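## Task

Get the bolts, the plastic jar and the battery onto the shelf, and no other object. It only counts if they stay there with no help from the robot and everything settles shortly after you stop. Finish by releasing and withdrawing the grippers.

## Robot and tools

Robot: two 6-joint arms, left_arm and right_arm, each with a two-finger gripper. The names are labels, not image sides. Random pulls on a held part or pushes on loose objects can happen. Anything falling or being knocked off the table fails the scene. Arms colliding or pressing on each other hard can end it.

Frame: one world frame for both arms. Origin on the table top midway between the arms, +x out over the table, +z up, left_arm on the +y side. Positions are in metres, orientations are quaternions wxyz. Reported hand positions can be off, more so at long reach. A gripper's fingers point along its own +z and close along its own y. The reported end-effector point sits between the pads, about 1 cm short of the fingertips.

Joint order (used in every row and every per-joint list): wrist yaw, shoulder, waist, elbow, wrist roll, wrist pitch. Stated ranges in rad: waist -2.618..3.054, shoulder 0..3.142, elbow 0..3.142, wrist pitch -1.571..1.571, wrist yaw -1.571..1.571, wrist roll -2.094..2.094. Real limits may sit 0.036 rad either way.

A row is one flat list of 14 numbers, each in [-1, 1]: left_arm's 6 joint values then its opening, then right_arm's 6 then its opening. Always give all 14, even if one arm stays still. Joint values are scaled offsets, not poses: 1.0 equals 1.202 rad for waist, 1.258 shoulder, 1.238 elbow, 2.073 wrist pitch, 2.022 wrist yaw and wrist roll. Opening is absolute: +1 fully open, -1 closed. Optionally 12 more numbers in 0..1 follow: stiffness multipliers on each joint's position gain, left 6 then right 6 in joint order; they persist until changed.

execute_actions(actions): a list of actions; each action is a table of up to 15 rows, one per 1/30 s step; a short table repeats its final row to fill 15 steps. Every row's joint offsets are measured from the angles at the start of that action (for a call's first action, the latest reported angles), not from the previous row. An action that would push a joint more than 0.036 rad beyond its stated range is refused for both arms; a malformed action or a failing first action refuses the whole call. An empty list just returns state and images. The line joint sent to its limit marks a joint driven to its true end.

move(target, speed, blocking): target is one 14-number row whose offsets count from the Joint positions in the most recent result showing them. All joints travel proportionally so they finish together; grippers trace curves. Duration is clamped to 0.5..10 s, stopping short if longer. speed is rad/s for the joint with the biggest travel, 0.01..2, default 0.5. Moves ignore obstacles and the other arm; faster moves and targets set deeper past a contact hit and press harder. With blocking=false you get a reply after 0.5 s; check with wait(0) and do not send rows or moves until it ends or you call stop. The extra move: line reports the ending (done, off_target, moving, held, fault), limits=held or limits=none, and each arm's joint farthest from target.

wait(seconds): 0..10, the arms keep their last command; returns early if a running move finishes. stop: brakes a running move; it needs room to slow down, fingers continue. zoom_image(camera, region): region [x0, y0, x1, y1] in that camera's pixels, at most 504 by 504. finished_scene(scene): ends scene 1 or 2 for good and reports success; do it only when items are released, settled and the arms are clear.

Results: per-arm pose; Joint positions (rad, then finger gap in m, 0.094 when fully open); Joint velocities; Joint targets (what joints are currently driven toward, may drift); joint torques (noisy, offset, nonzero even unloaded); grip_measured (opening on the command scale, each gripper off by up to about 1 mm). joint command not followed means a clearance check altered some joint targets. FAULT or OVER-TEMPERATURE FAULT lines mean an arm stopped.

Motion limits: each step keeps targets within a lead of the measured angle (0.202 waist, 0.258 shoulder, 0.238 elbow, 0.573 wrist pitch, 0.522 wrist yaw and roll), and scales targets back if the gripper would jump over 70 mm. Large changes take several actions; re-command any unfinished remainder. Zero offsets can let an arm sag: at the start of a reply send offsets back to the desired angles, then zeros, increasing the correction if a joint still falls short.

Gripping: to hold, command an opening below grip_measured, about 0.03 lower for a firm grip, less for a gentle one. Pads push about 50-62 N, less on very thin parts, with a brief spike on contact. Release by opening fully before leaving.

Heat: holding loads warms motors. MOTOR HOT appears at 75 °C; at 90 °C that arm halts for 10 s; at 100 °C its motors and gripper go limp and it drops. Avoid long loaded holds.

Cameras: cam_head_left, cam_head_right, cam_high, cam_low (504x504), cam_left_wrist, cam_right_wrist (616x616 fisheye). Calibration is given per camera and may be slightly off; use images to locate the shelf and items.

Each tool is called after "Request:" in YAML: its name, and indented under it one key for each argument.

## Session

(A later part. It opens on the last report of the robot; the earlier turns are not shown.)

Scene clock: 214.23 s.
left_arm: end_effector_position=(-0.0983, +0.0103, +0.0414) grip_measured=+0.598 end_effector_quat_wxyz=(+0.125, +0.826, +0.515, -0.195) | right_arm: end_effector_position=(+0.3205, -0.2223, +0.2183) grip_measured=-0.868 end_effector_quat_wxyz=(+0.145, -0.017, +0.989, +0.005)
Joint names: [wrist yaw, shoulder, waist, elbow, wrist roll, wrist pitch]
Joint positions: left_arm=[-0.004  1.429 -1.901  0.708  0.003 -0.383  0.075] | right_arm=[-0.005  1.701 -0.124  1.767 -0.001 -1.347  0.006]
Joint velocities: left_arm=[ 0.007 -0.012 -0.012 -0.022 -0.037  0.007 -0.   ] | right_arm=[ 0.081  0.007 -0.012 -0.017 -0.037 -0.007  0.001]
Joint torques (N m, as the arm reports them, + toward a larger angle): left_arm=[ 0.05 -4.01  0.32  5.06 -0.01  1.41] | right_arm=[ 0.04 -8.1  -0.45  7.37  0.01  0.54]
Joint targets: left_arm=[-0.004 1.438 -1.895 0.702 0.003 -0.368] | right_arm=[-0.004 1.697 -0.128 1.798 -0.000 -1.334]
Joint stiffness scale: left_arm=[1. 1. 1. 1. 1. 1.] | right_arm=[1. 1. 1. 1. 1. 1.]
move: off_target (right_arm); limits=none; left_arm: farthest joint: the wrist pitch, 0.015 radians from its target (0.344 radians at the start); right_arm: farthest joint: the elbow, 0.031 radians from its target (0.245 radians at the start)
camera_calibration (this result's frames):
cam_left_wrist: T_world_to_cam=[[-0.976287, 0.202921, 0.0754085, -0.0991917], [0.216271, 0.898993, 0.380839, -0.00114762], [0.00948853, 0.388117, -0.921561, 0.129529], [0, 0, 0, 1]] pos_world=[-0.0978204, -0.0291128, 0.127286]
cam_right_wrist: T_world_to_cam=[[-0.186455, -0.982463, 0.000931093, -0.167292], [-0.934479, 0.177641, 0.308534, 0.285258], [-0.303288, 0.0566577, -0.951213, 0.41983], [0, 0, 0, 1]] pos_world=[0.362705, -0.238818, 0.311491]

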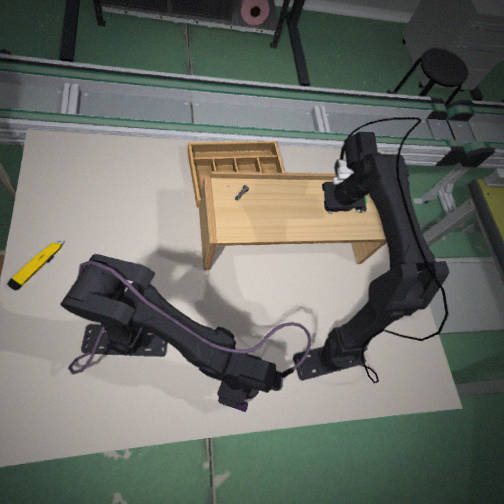

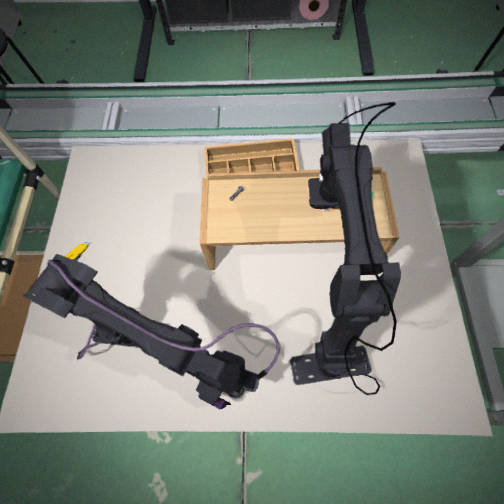

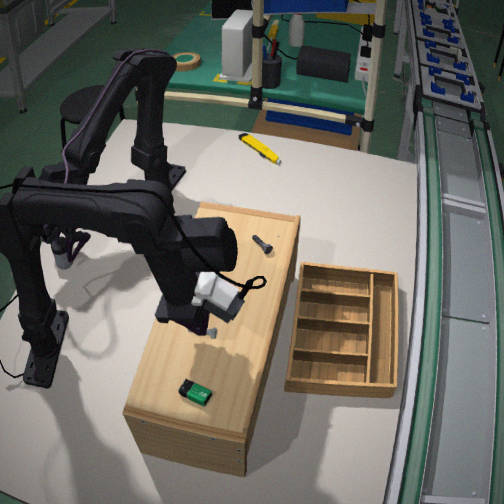

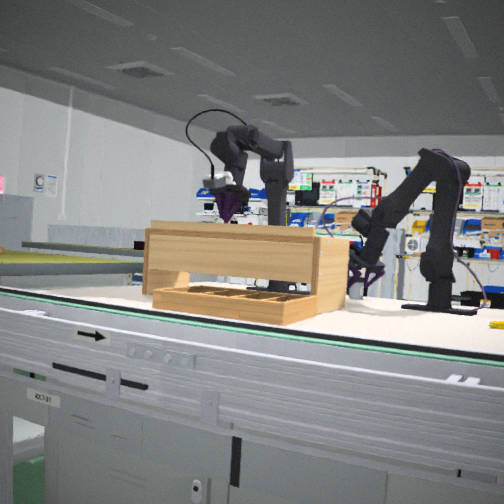

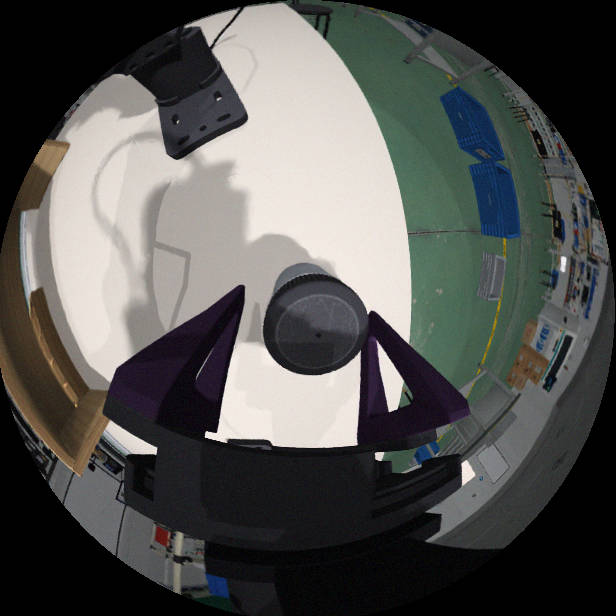

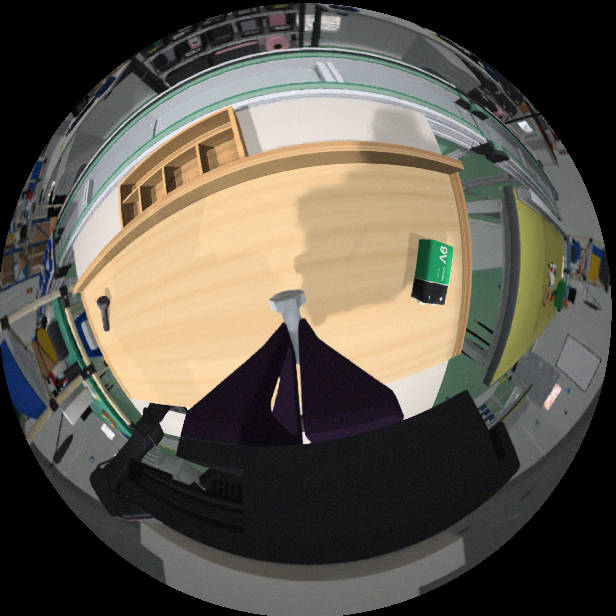

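Request:
move:
  target: [0,0.004,-0.015,-0.002,0,0.006,0.03,0,-0.006,0,-0.082,0,0.05,-0.9]
  speed: 0.13

Scene clock: 219.10 s.
left_arm: end_effector_position=(-0.0997, +0.0109, +0.0415) grip_measured=+0.032 end_effector_quat_wxyz=(+0.124, +0.827, +0.513, -0.196) | right_arm: end_effector_position=(+0.3281, -0.2220, +0.1987) grip_measured=-0.868 end_effector_quat_wxyz=(+0.149, -0.017, +0.989, +0.005)
Joint names: [wrist yaw, shoulder, waist, elbow, wrist roll, wrist pitch]
Joint positions: left_arm=[-0.004  1.429 -1.906  0.708  0.003 -0.382  0.049] | right_arm=[-0.005  1.701 -0.124  1.684 -0.001 -1.255  0.006]
Joint velocities: left_arm=[-0.007 -0.002 -0.002 -0.007  0.007 -0.007  0.   ] | right_arm=[ 0.066 -0.002  0.022  0.002 -0.022 -0.081 -0.001]
Joint torques (N m, as the arm reports them, + toward a larger angle): left_arm=[ 0.01 -4.47 -0.95  5.29 -0.01  1.34] | right_arm=[ 0.04 -8.58  0.01  4.08  0.01  0.54]
Joint targets: left_arm=[-0.004 1.434 -1.919 0.706 0.003 -0.370] | right_arm=[-0.005 1.693 -0.124 1.665 -0.001 -1.243]
Joint stiffness scale: left_arm=[1. 1. 1. 1. 1. 1.] | right_arm=[1. 1. 1. 1. 1. 1.]
move: done; limits=none; left_arm: farthest joint: the waist, 0.013 radians from its target (0.018 radians at the start); right_arm: farthest joint: the elbow, 0.018 radians from its target (0.102 radians at the start)
camera_calibration (this result's frames):
cam_left_wrist: T_world_to_cam=[[-0.975256, 0.207786, 0.0755022, -0.100696], [0.220791, 0.89804, 0.380495, -0.000923315], [0.0112574, 0.38775, -0.921696, 0.129531], [0, 0, 0, 1]] pos_world=[-0.0994588, -0.0284733, 0.127342]
cam_right_wrist: T_world_to_cam=[[-0.186455, -0.982463, -0.00098454, -0.165239], [-0.937149, 0.177554, 0.300378, 0.300815], [-0.294935, 0.0569297, -0.95382, 0.401297], [0, 0, 0, 1]] pos_world=[0.369455, -0.238598, 0.292244]

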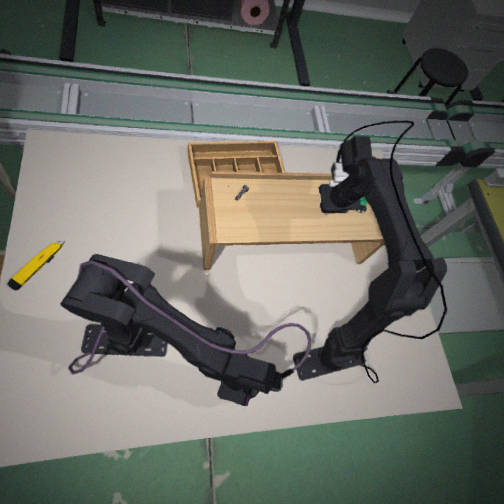

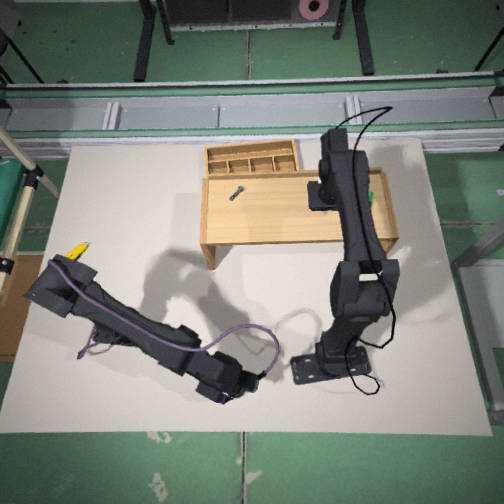

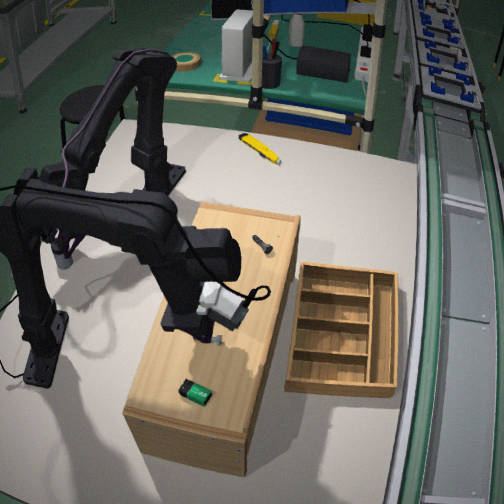

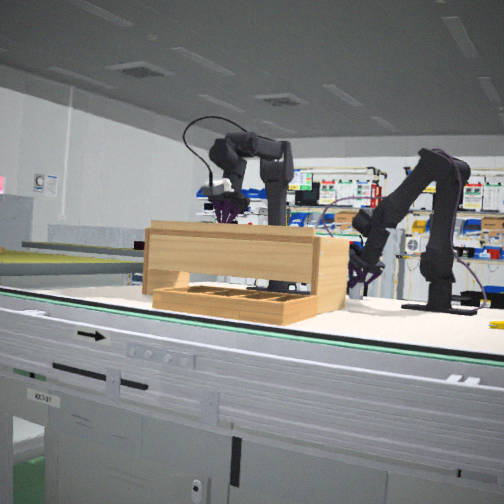

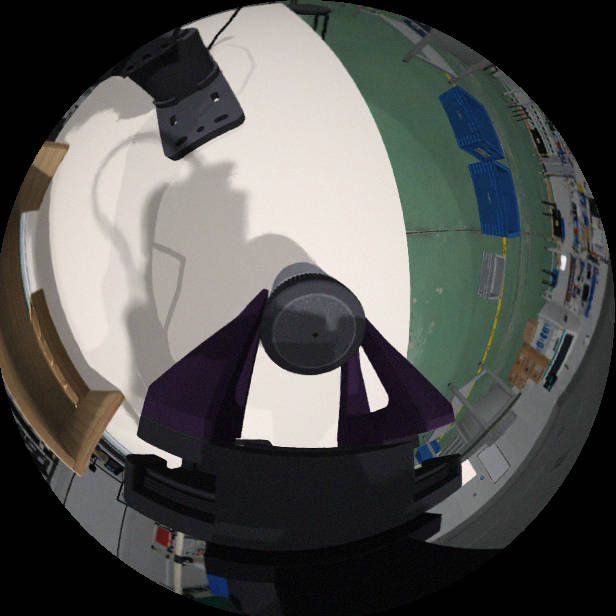

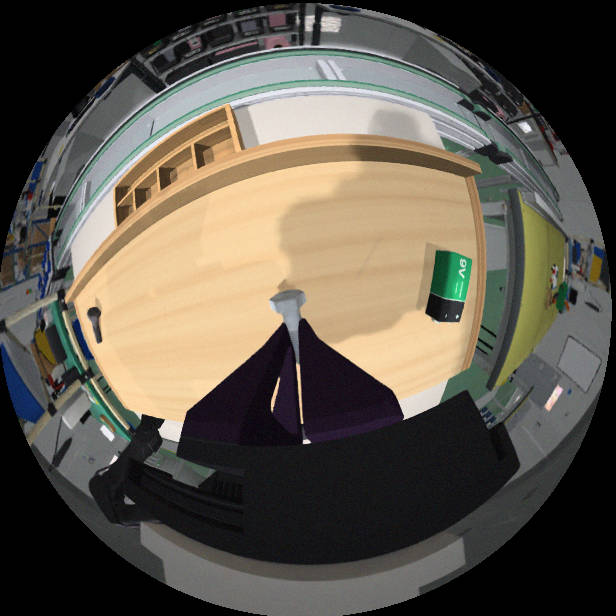

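Request:
execute_actions:
  actions:
    - [[0,0,-0.008,0,0,0.005,0.015,0,-0.006,0,0,0,0,-0.88],[0,0,-0.008,0,0,0.005,0.0,0,-0.006,0,0,0,0,-0.86],[0,0,-0.008,0,0,0.005,-0.015,0,-0.006,0,0,0,0,-0.83],[0,0,-0.008,0,0,0.005,-0.03,0,-0.006,0,0,0,0,-0.79],[0,0,-0.008,0,0,0.005,-0.045,0,-0.006,0,0,0,0,-0.74],[0,0,-0.008,0,0,0.005,-0.06,0,-0.006,0,0,0,0,-0.69],[0,0,-0.008,0,0,0.005,-0.075,0,-0.006,0,0,0,0,-0.63],[0,0,-0.008,0,0,0.005,-0.09,0,-0.006,0,0,0,0,-0.57],[0,0,-0.008,0,0,0.005,-0.105,0,-0.006,0,0,0,0,-0.5],[0,0,-0.008,0,0,0.005,-0.12,0,-0.006,0,0,0,0,-0.43]]

Scene clock: 222.57 s.
left_arm: end_effector_position=(-0.0997, +0.0109, +0.0415) grip_measured=-0.041 end_effector_quat_wxyz=(+0.124, +0.827, +0.513, -0.196) | right_arm: end_effector_position=(+0.3282, -0.2220, +0.1987) grip_measured=-0.432 end_effector_quat_wxyz=(+0.149, -0.017, +0.989, +0.005)
Joint names: [wrist yaw, shoulder, waist, elbow, wrist roll, wrist pitch]
Joint positions: left_arm=[-0.004  1.429 -1.906  0.708  0.003 -0.382  0.045] | right_arm=[-0.005  1.701 -0.124  1.684 -0.001 -1.254  0.027]
Joint velocities: left_arm=[ 0.066  0.007 -0.012 -0.007  0.007 -0.022  0.001] | right_arm=[-0.051 -0.002  0.002  0.002 -0.051  0.022  0.001]
Joint torques (N m, as the arm reports them, + toward a larger angle): left_arm=[ 0.02 -4.76 -0.77  5.42  0.04  1.31] | right_arm=[ 0.04 -8.61 -0.04  5.41  0.01  0.44]
Joint targets: left_arm=[-0.004 1.429 -1.915 0.708 0.003 -0.372] | right_arm=[-0.005 1.693 -0.124 1.684 -0.001 -1.255]
Joint stiffness scale: left_arm=[1. 1. 1. 1. 1. 1.] | right_arm=[1. 1. 1. 1. 1. 1.]
camera_calibration (this result's frames):
cam_left_wrist: T_world_to_cam=[[-0.975256, 0.207786, 0.0755022, -0.100696], [0.220791, 0.89804, 0.380495, -0.000923315], [0.0112574, 0.38775, -0.921696, 0.129531], [0, 0, 0, 1]] pos_world=[-0.0994588, -0.0284733, 0.127342]
cam_right_wrist: T_world_to_cam=[[-0.186455, -0.982463, -0.00106783, -0.165203], [-0.937263, 0.17755, 0.300023, 0.300998], [-0.294572, 0.0569415, -0.953931, 0.401256], [0, 0, 0, 1]] pos_world=[0.36951, -0.238596, 0.292288]

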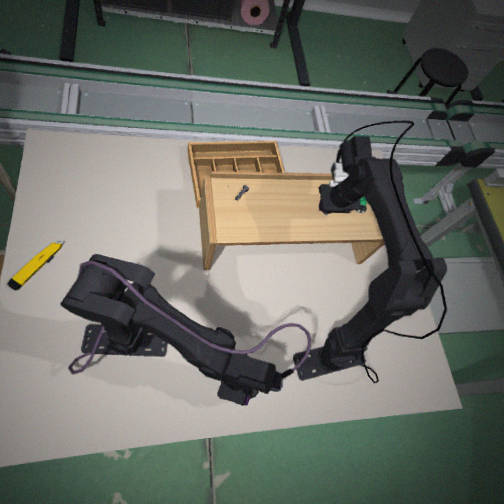

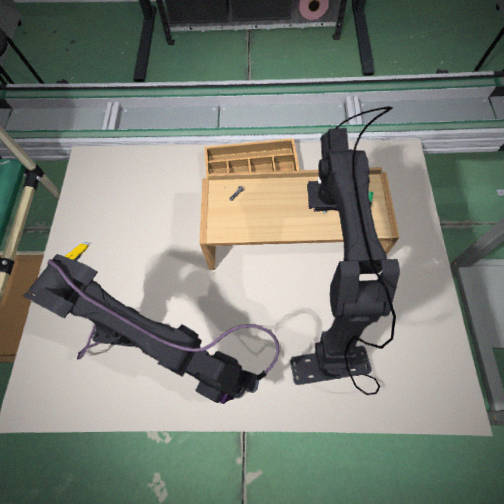

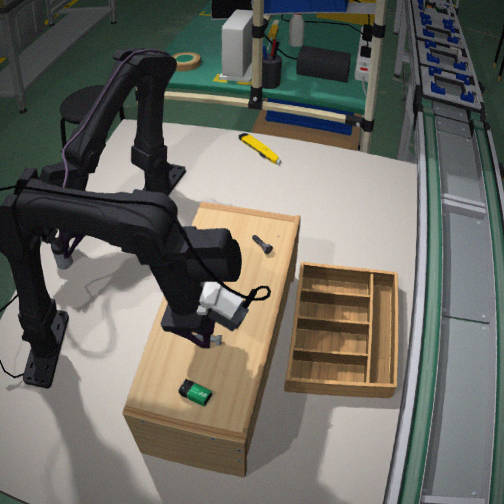

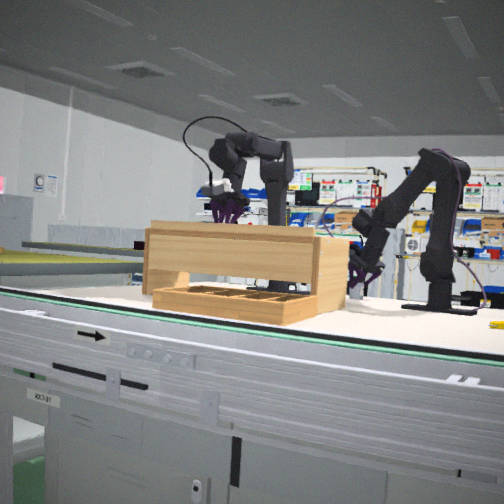

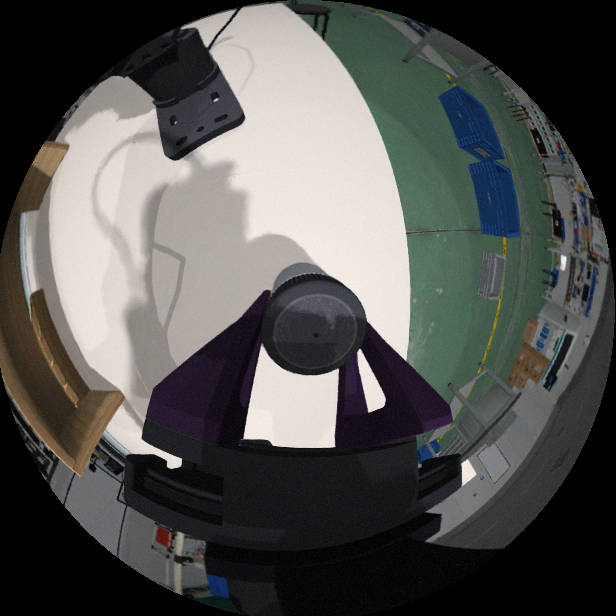

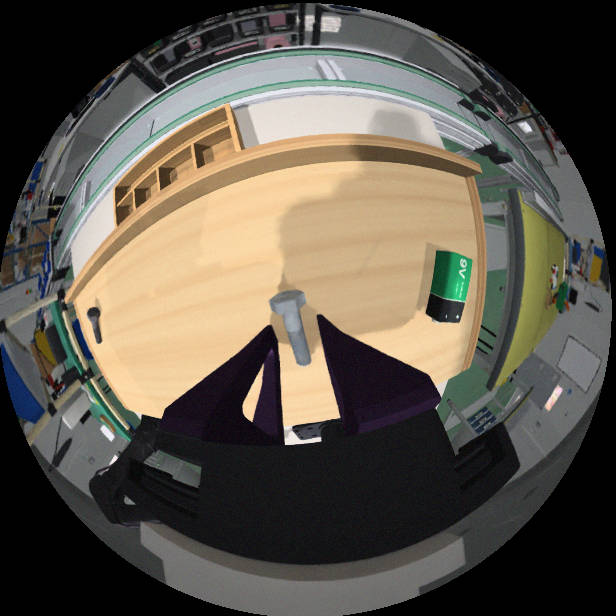

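Request:
move:
  target: [0,-0.01,0.745,0.787,0,-0.457,-0.085,0,-0.5,-0.04,-0.22,0,-0.12,-0.3]
  speed: 0.9

Scene clock: 228.30 s.
left_arm: end_effector_position=(+0.1754, +0.0070, +0.2725) grip_measured=-0.041 end_effector_quat_wxyz=(+0.198, +0.525, +0.818, -0.122) | right_arm: end_effector_position=(+0.1627, -0.2353, +0.2608) grip_measured=-0.302 end_effector_quat_wxyz=(+0.202, +0.002, +0.979, +0.002)
Joint names: [wrist yaw, shoulder, waist, elbow, wrist roll, wrist pitch]
Joint positions: left_arm=[-0.007  1.429 -1.017  1.658  0.003 -1.33   0.045] | right_arm=[-0.005  1.089 -0.162  1.421 -0.001 -1.497  0.033]
Joint velocities: left_arm=[-0.007  0.002 -0.012 -0.002  0.022 -0.081  0.001] | right_arm=[ 0.022 -0.007  0.007 -0.012 -0.037 -0.051  0.002]
Joint torques (N m, as the arm reports them, + toward a larger angle): left_arm=[ 0.06 -5.88  0.36  7.   -0.01  1.24] | right_arm=[ 0.03 -2.62 -1.    4.22  0.01  0.55]
Joint targets: left_arm=[-0.004 1.417 -1.010 1.683 0.003 -1.330] | right_arm=[-0.005 1.072 -0.172 1.411 -0.001 -1.503]
Joint stiffness scale: left_arm=[1. 1. 1. 1. 1. 1.] | right_arm=[1. 1. 1. 1. 1. 1.]
move: off_target (left_arm); limits=none; left_arm: farthest joint: the elbow, 0.024 radians from its target (0.974 radians at the start); right_arm: farthest joint: the shoulder, 0.017 radians from its target (0.629 radians at the start)
camera_calibration (this result's frames):
cam_left_wrist: T_world_to_cam=[[-0.775109, -0.627573, 0.0732003, 0.122312], [-0.560918, 0.736811, 0.377467, -0.00696772], [-0.290823, 0.251518, -0.923125, 0.39518], [0, 0, 0, 1]] pos_world=[0.205824, -0.0175011, 0.358477]
cam_right_wrist: T_world_to_cam=[[-0.22243, -0.974645, -0.024338, -0.195294], [-0.956489, 0.213316, 0.19906, 0.167591], [-0.188821, 0.067556, -0.979685, 0.404497], [0, 0, 0, 1]] pos_world=[0.193238, -0.253418, 0.358166]

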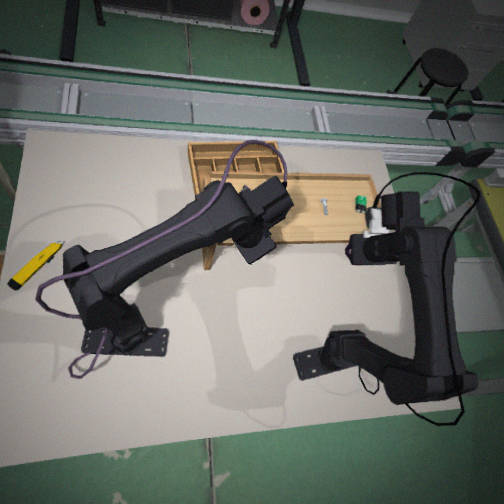

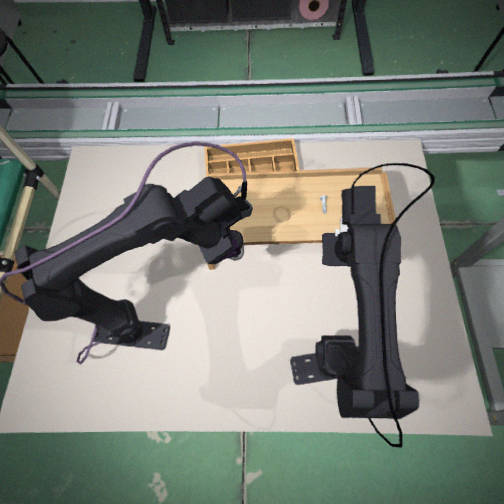

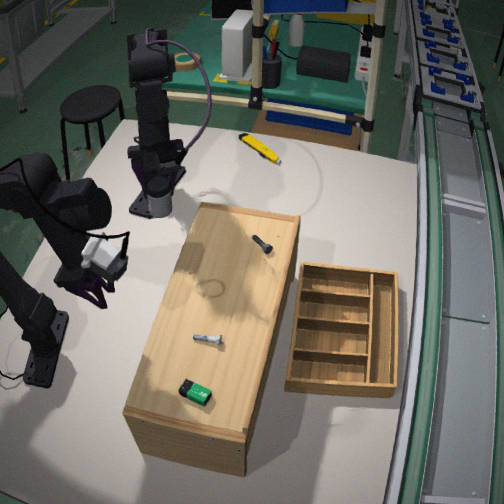

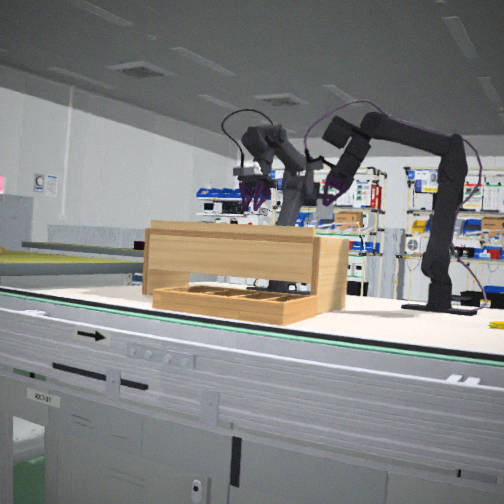

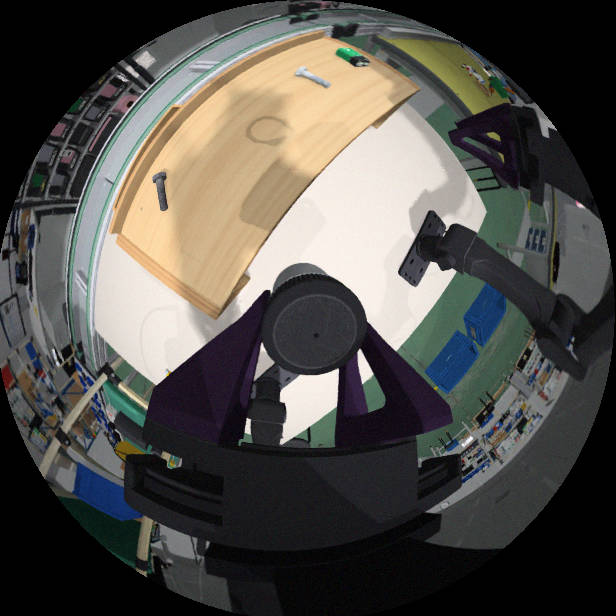

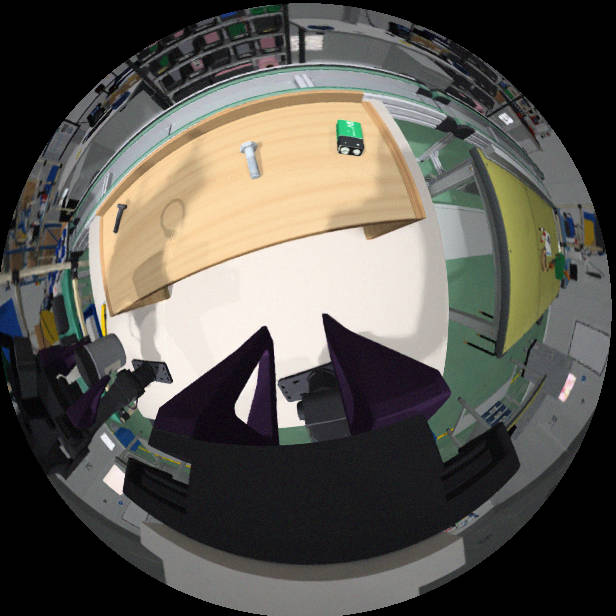

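Request:
move:
  target: [0,0.297,0.2,0.246,0,0.057,-0.085,0,-0.012,-0.006,-0.004,0,0,-0.3]
  speed: 0.5

Scene clock: 232.50 s.
left_arm: end_effector_position=(+0.3051, -0.0377, +0.2400) grip_measured=-0.041 end_effector_quat_wxyz=(+0.203, +0.427, +0.876, -0.095) | right_arm: end_effector_position=(+0.1627, -0.2353, +0.2608) grip_measured=-0.302 end_effector_quat_wxyz=(+0.202, +0.002, +0.979, +0.002)
Joint names: [wrist yaw, shoulder, waist, elbow, wrist roll, wrist pitch]
Joint positions: left_arm=[-0.007  1.809 -0.782  1.926  0.003 -1.235  0.045] | right_arm=[-0.005  1.089 -0.162  1.421 -0.001 -1.497  0.033]
Joint velocities: left_arm=[-0.037 -0.012 -0.002  0.007 -0.022  0.051 -0.   ] | right_arm=[-0.11  -0.002 -0.007  0.012 -0.007 -0.007 -0.001]
Joint torques (N m, as the arm reports them, + toward a larger angle): left_arm=[-0.03 -9.09  0.37  7.93 -0.02  1.46] | right_arm=[ 0.04 -2.49 -0.77  4.5   0.01  0.6 ]
Joint targets: left_arm=[-0.007 1.803 -0.776 1.962 0.003 -1.211] | right_arm=[-0.005 1.074 -0.169 1.416 -0.001 -1.497]
Joint stiffness scale: left_arm=[1. 1. 1. 1. 1. 1.] | right_arm=[1. 1. 1. 1. 1. 1.]
move: off_target (left_arm); limits=none; left_arm: farthest joint: the elbow, 0.037 radians from its target (0.304 radians at the start); right_arm: farthest joint: the shoulder, 0.015 radians from its target (0.015 radians at the start)
camera_calibration (this result's frames):
cam_left_wrist: T_world_to_cam=[[-0.607161, -0.791524, 0.0696128, 0.14063], [-0.712567, 0.581164, 0.393061, 0.147653], [-0.351574, 0.189047, -0.916873, 0.42883], [0, 0, 0, 1]] pos_world=[0.341363, -0.0555677, 0.325357]
cam_right_wrist: T_world_to_cam=[[-0.22243, -0.974645, -0.024338, -0.195294], [-0.956489, 0.213316, 0.19906, 0.167591], [-0.188821, 0.067556, -0.979685, 0.404497], [0, 0, 0, 1]] pos_world=[0.193238, -0.253418, 0.358166]

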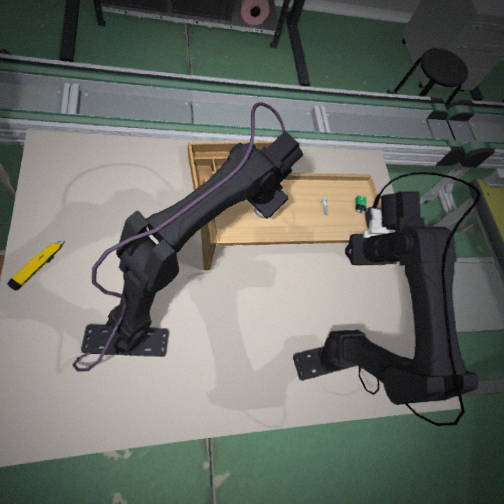

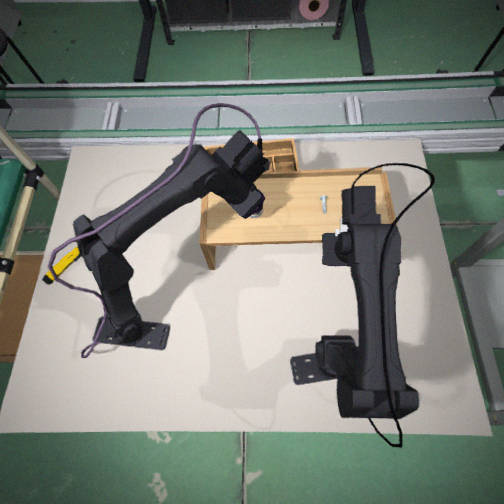

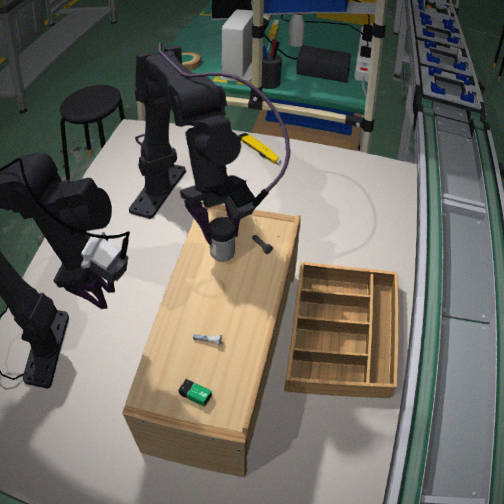

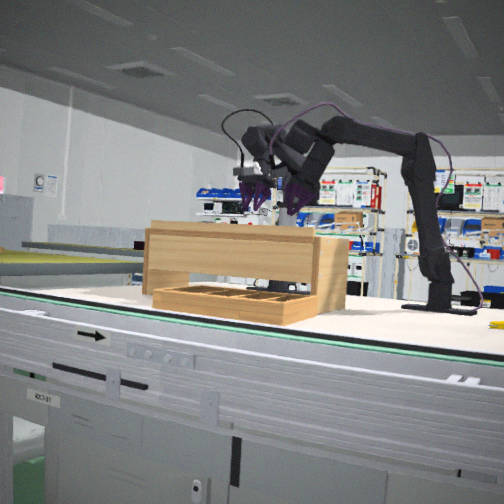

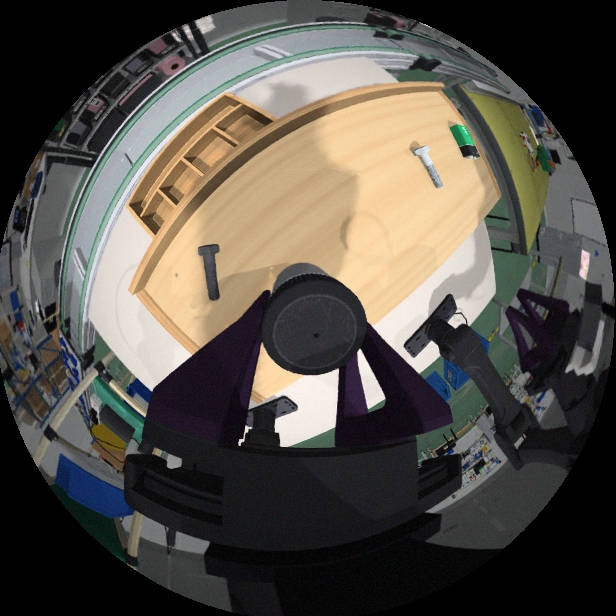

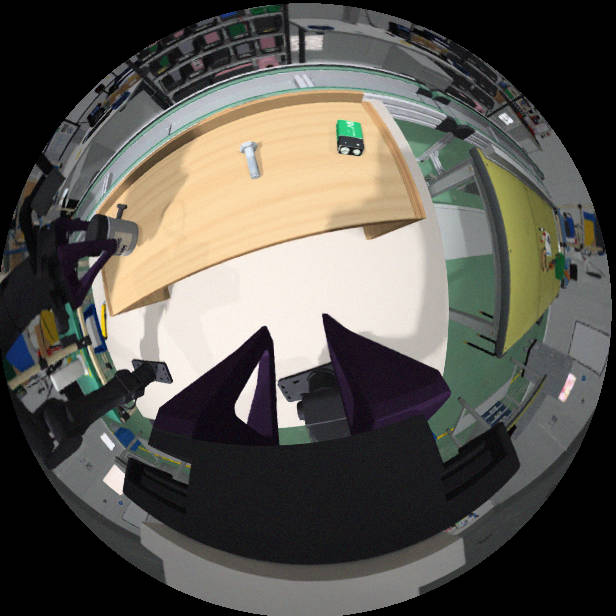

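Request:
move:
  target: [0,-0.006,0,-0.082,0,0.059,-0.085,0,-0.012,-0.006,-0.004,0,0,-0.3]
  speed: 0.14

Scene clock: 235.10 s.
left_arm: end_effector_position=(+0.3124, -0.0470, +0.2224) grip_measured=-0.041 end_effector_quat_wxyz=(+0.214, +0.426, +0.874, -0.100) | right_arm: end_effector_position=(+0.1627, -0.2353, +0.2608) grip_measured=-0.302 end_effector_quat_wxyz=(+0.202, +0.002, +0.979, +0.002)
Joint names: [wrist yaw, shoulder, waist, elbow, wrist roll, wrist pitch]
Joint positions: left_arm=[-0.007  1.809 -0.782  1.842  0.003 -1.128  0.045] | right_arm=[-0.005  1.089 -0.162  1.421 -0.001 -1.497  0.033]
Joint velocities: left_arm=[-0.007  0.007 -0.007 -0.007  0.022 -0.051 -0.   ] | right_arm=[ 0.081  0.002  0.007  0.002 -0.007  0.022  0.001]
Joint torques (N m, as the arm reports them, + toward a larger angle): left_arm=[-0.01 -9.56  0.01  4.51 -0.04  1.4 ] | right_arm=[ 0.03 -2.5  -0.75  4.51  0.01  0.6 ]
Joint targets: left_arm=[-0.006 1.801 -0.782 1.825 0.003 -1.113] | right_arm=[-0.005 1.074 -0.169 1.416 -0.001 -1.497]
Joint stiffness scale: left_arm=[1. 1. 1. 1. 1. 1.] | right_arm=[1. 1. 1. 1. 1. 1.]
move: done; limits=none; left_arm: farthest joint: the elbow, 0.018 radians from its target (0.101 radians at the start); right_arm: farthest joint: the shoulder, 0.015 radians from its target (0.015 radians at the start)
camera_calibration (this result's frames):
cam_left_wrist: T_world_to_cam=[[-0.608202, -0.790197, 0.0753616, 0.138049], [-0.718063, 0.588168, 0.372081, 0.171787], [-0.338343, 0.172186, -0.925136, 0.413963], [0, 0, 0, 1]] pos_world=[0.347377, -0.0632323, 0.30865]
cam_right_wrist: T_world_to_cam=[[-0.22243, -0.974645, -0.024338, -0.195294], [-0.956489, 0.213316, 0.19906, 0.167591], [-0.188821, 0.067556, -0.979685, 0.404497], [0, 0, 0, 1]] pos_world=[0.193238, -0.253418, 0.358166]

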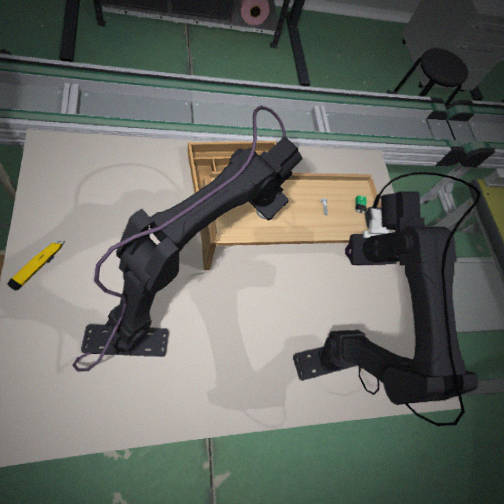

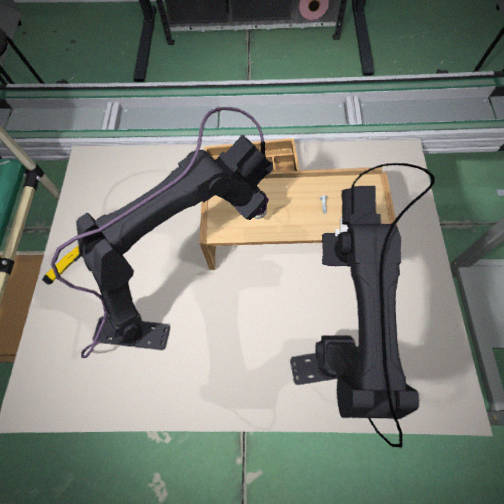

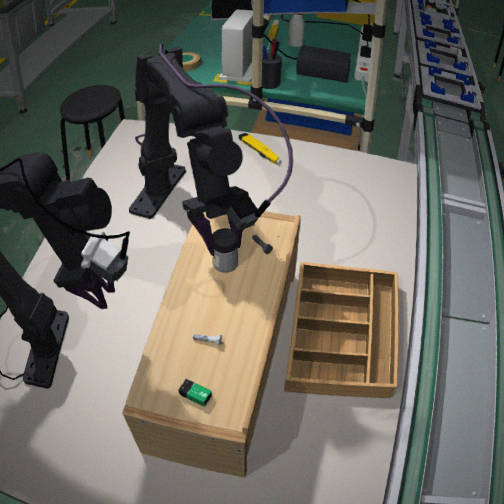

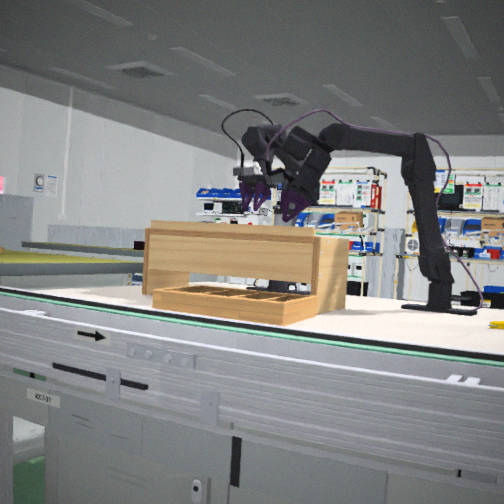

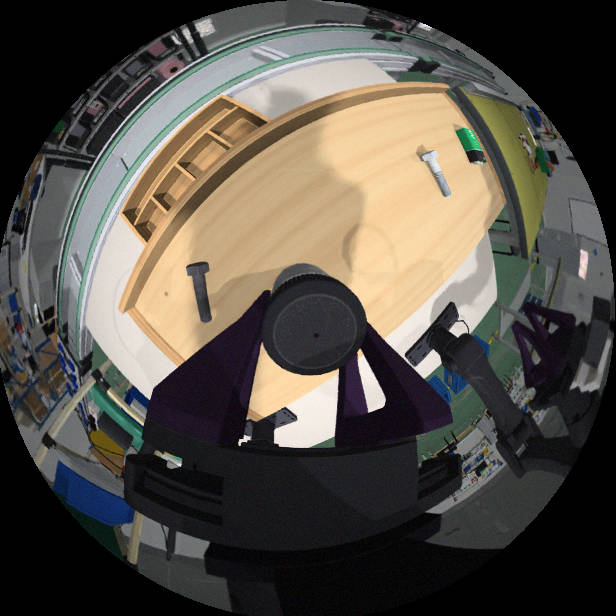

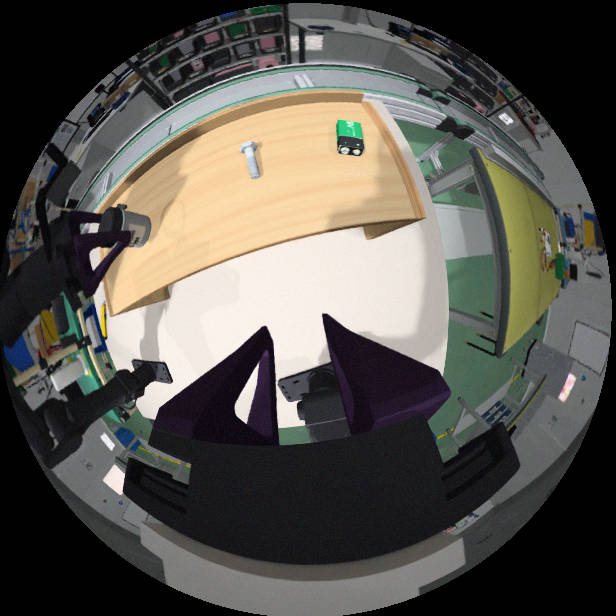

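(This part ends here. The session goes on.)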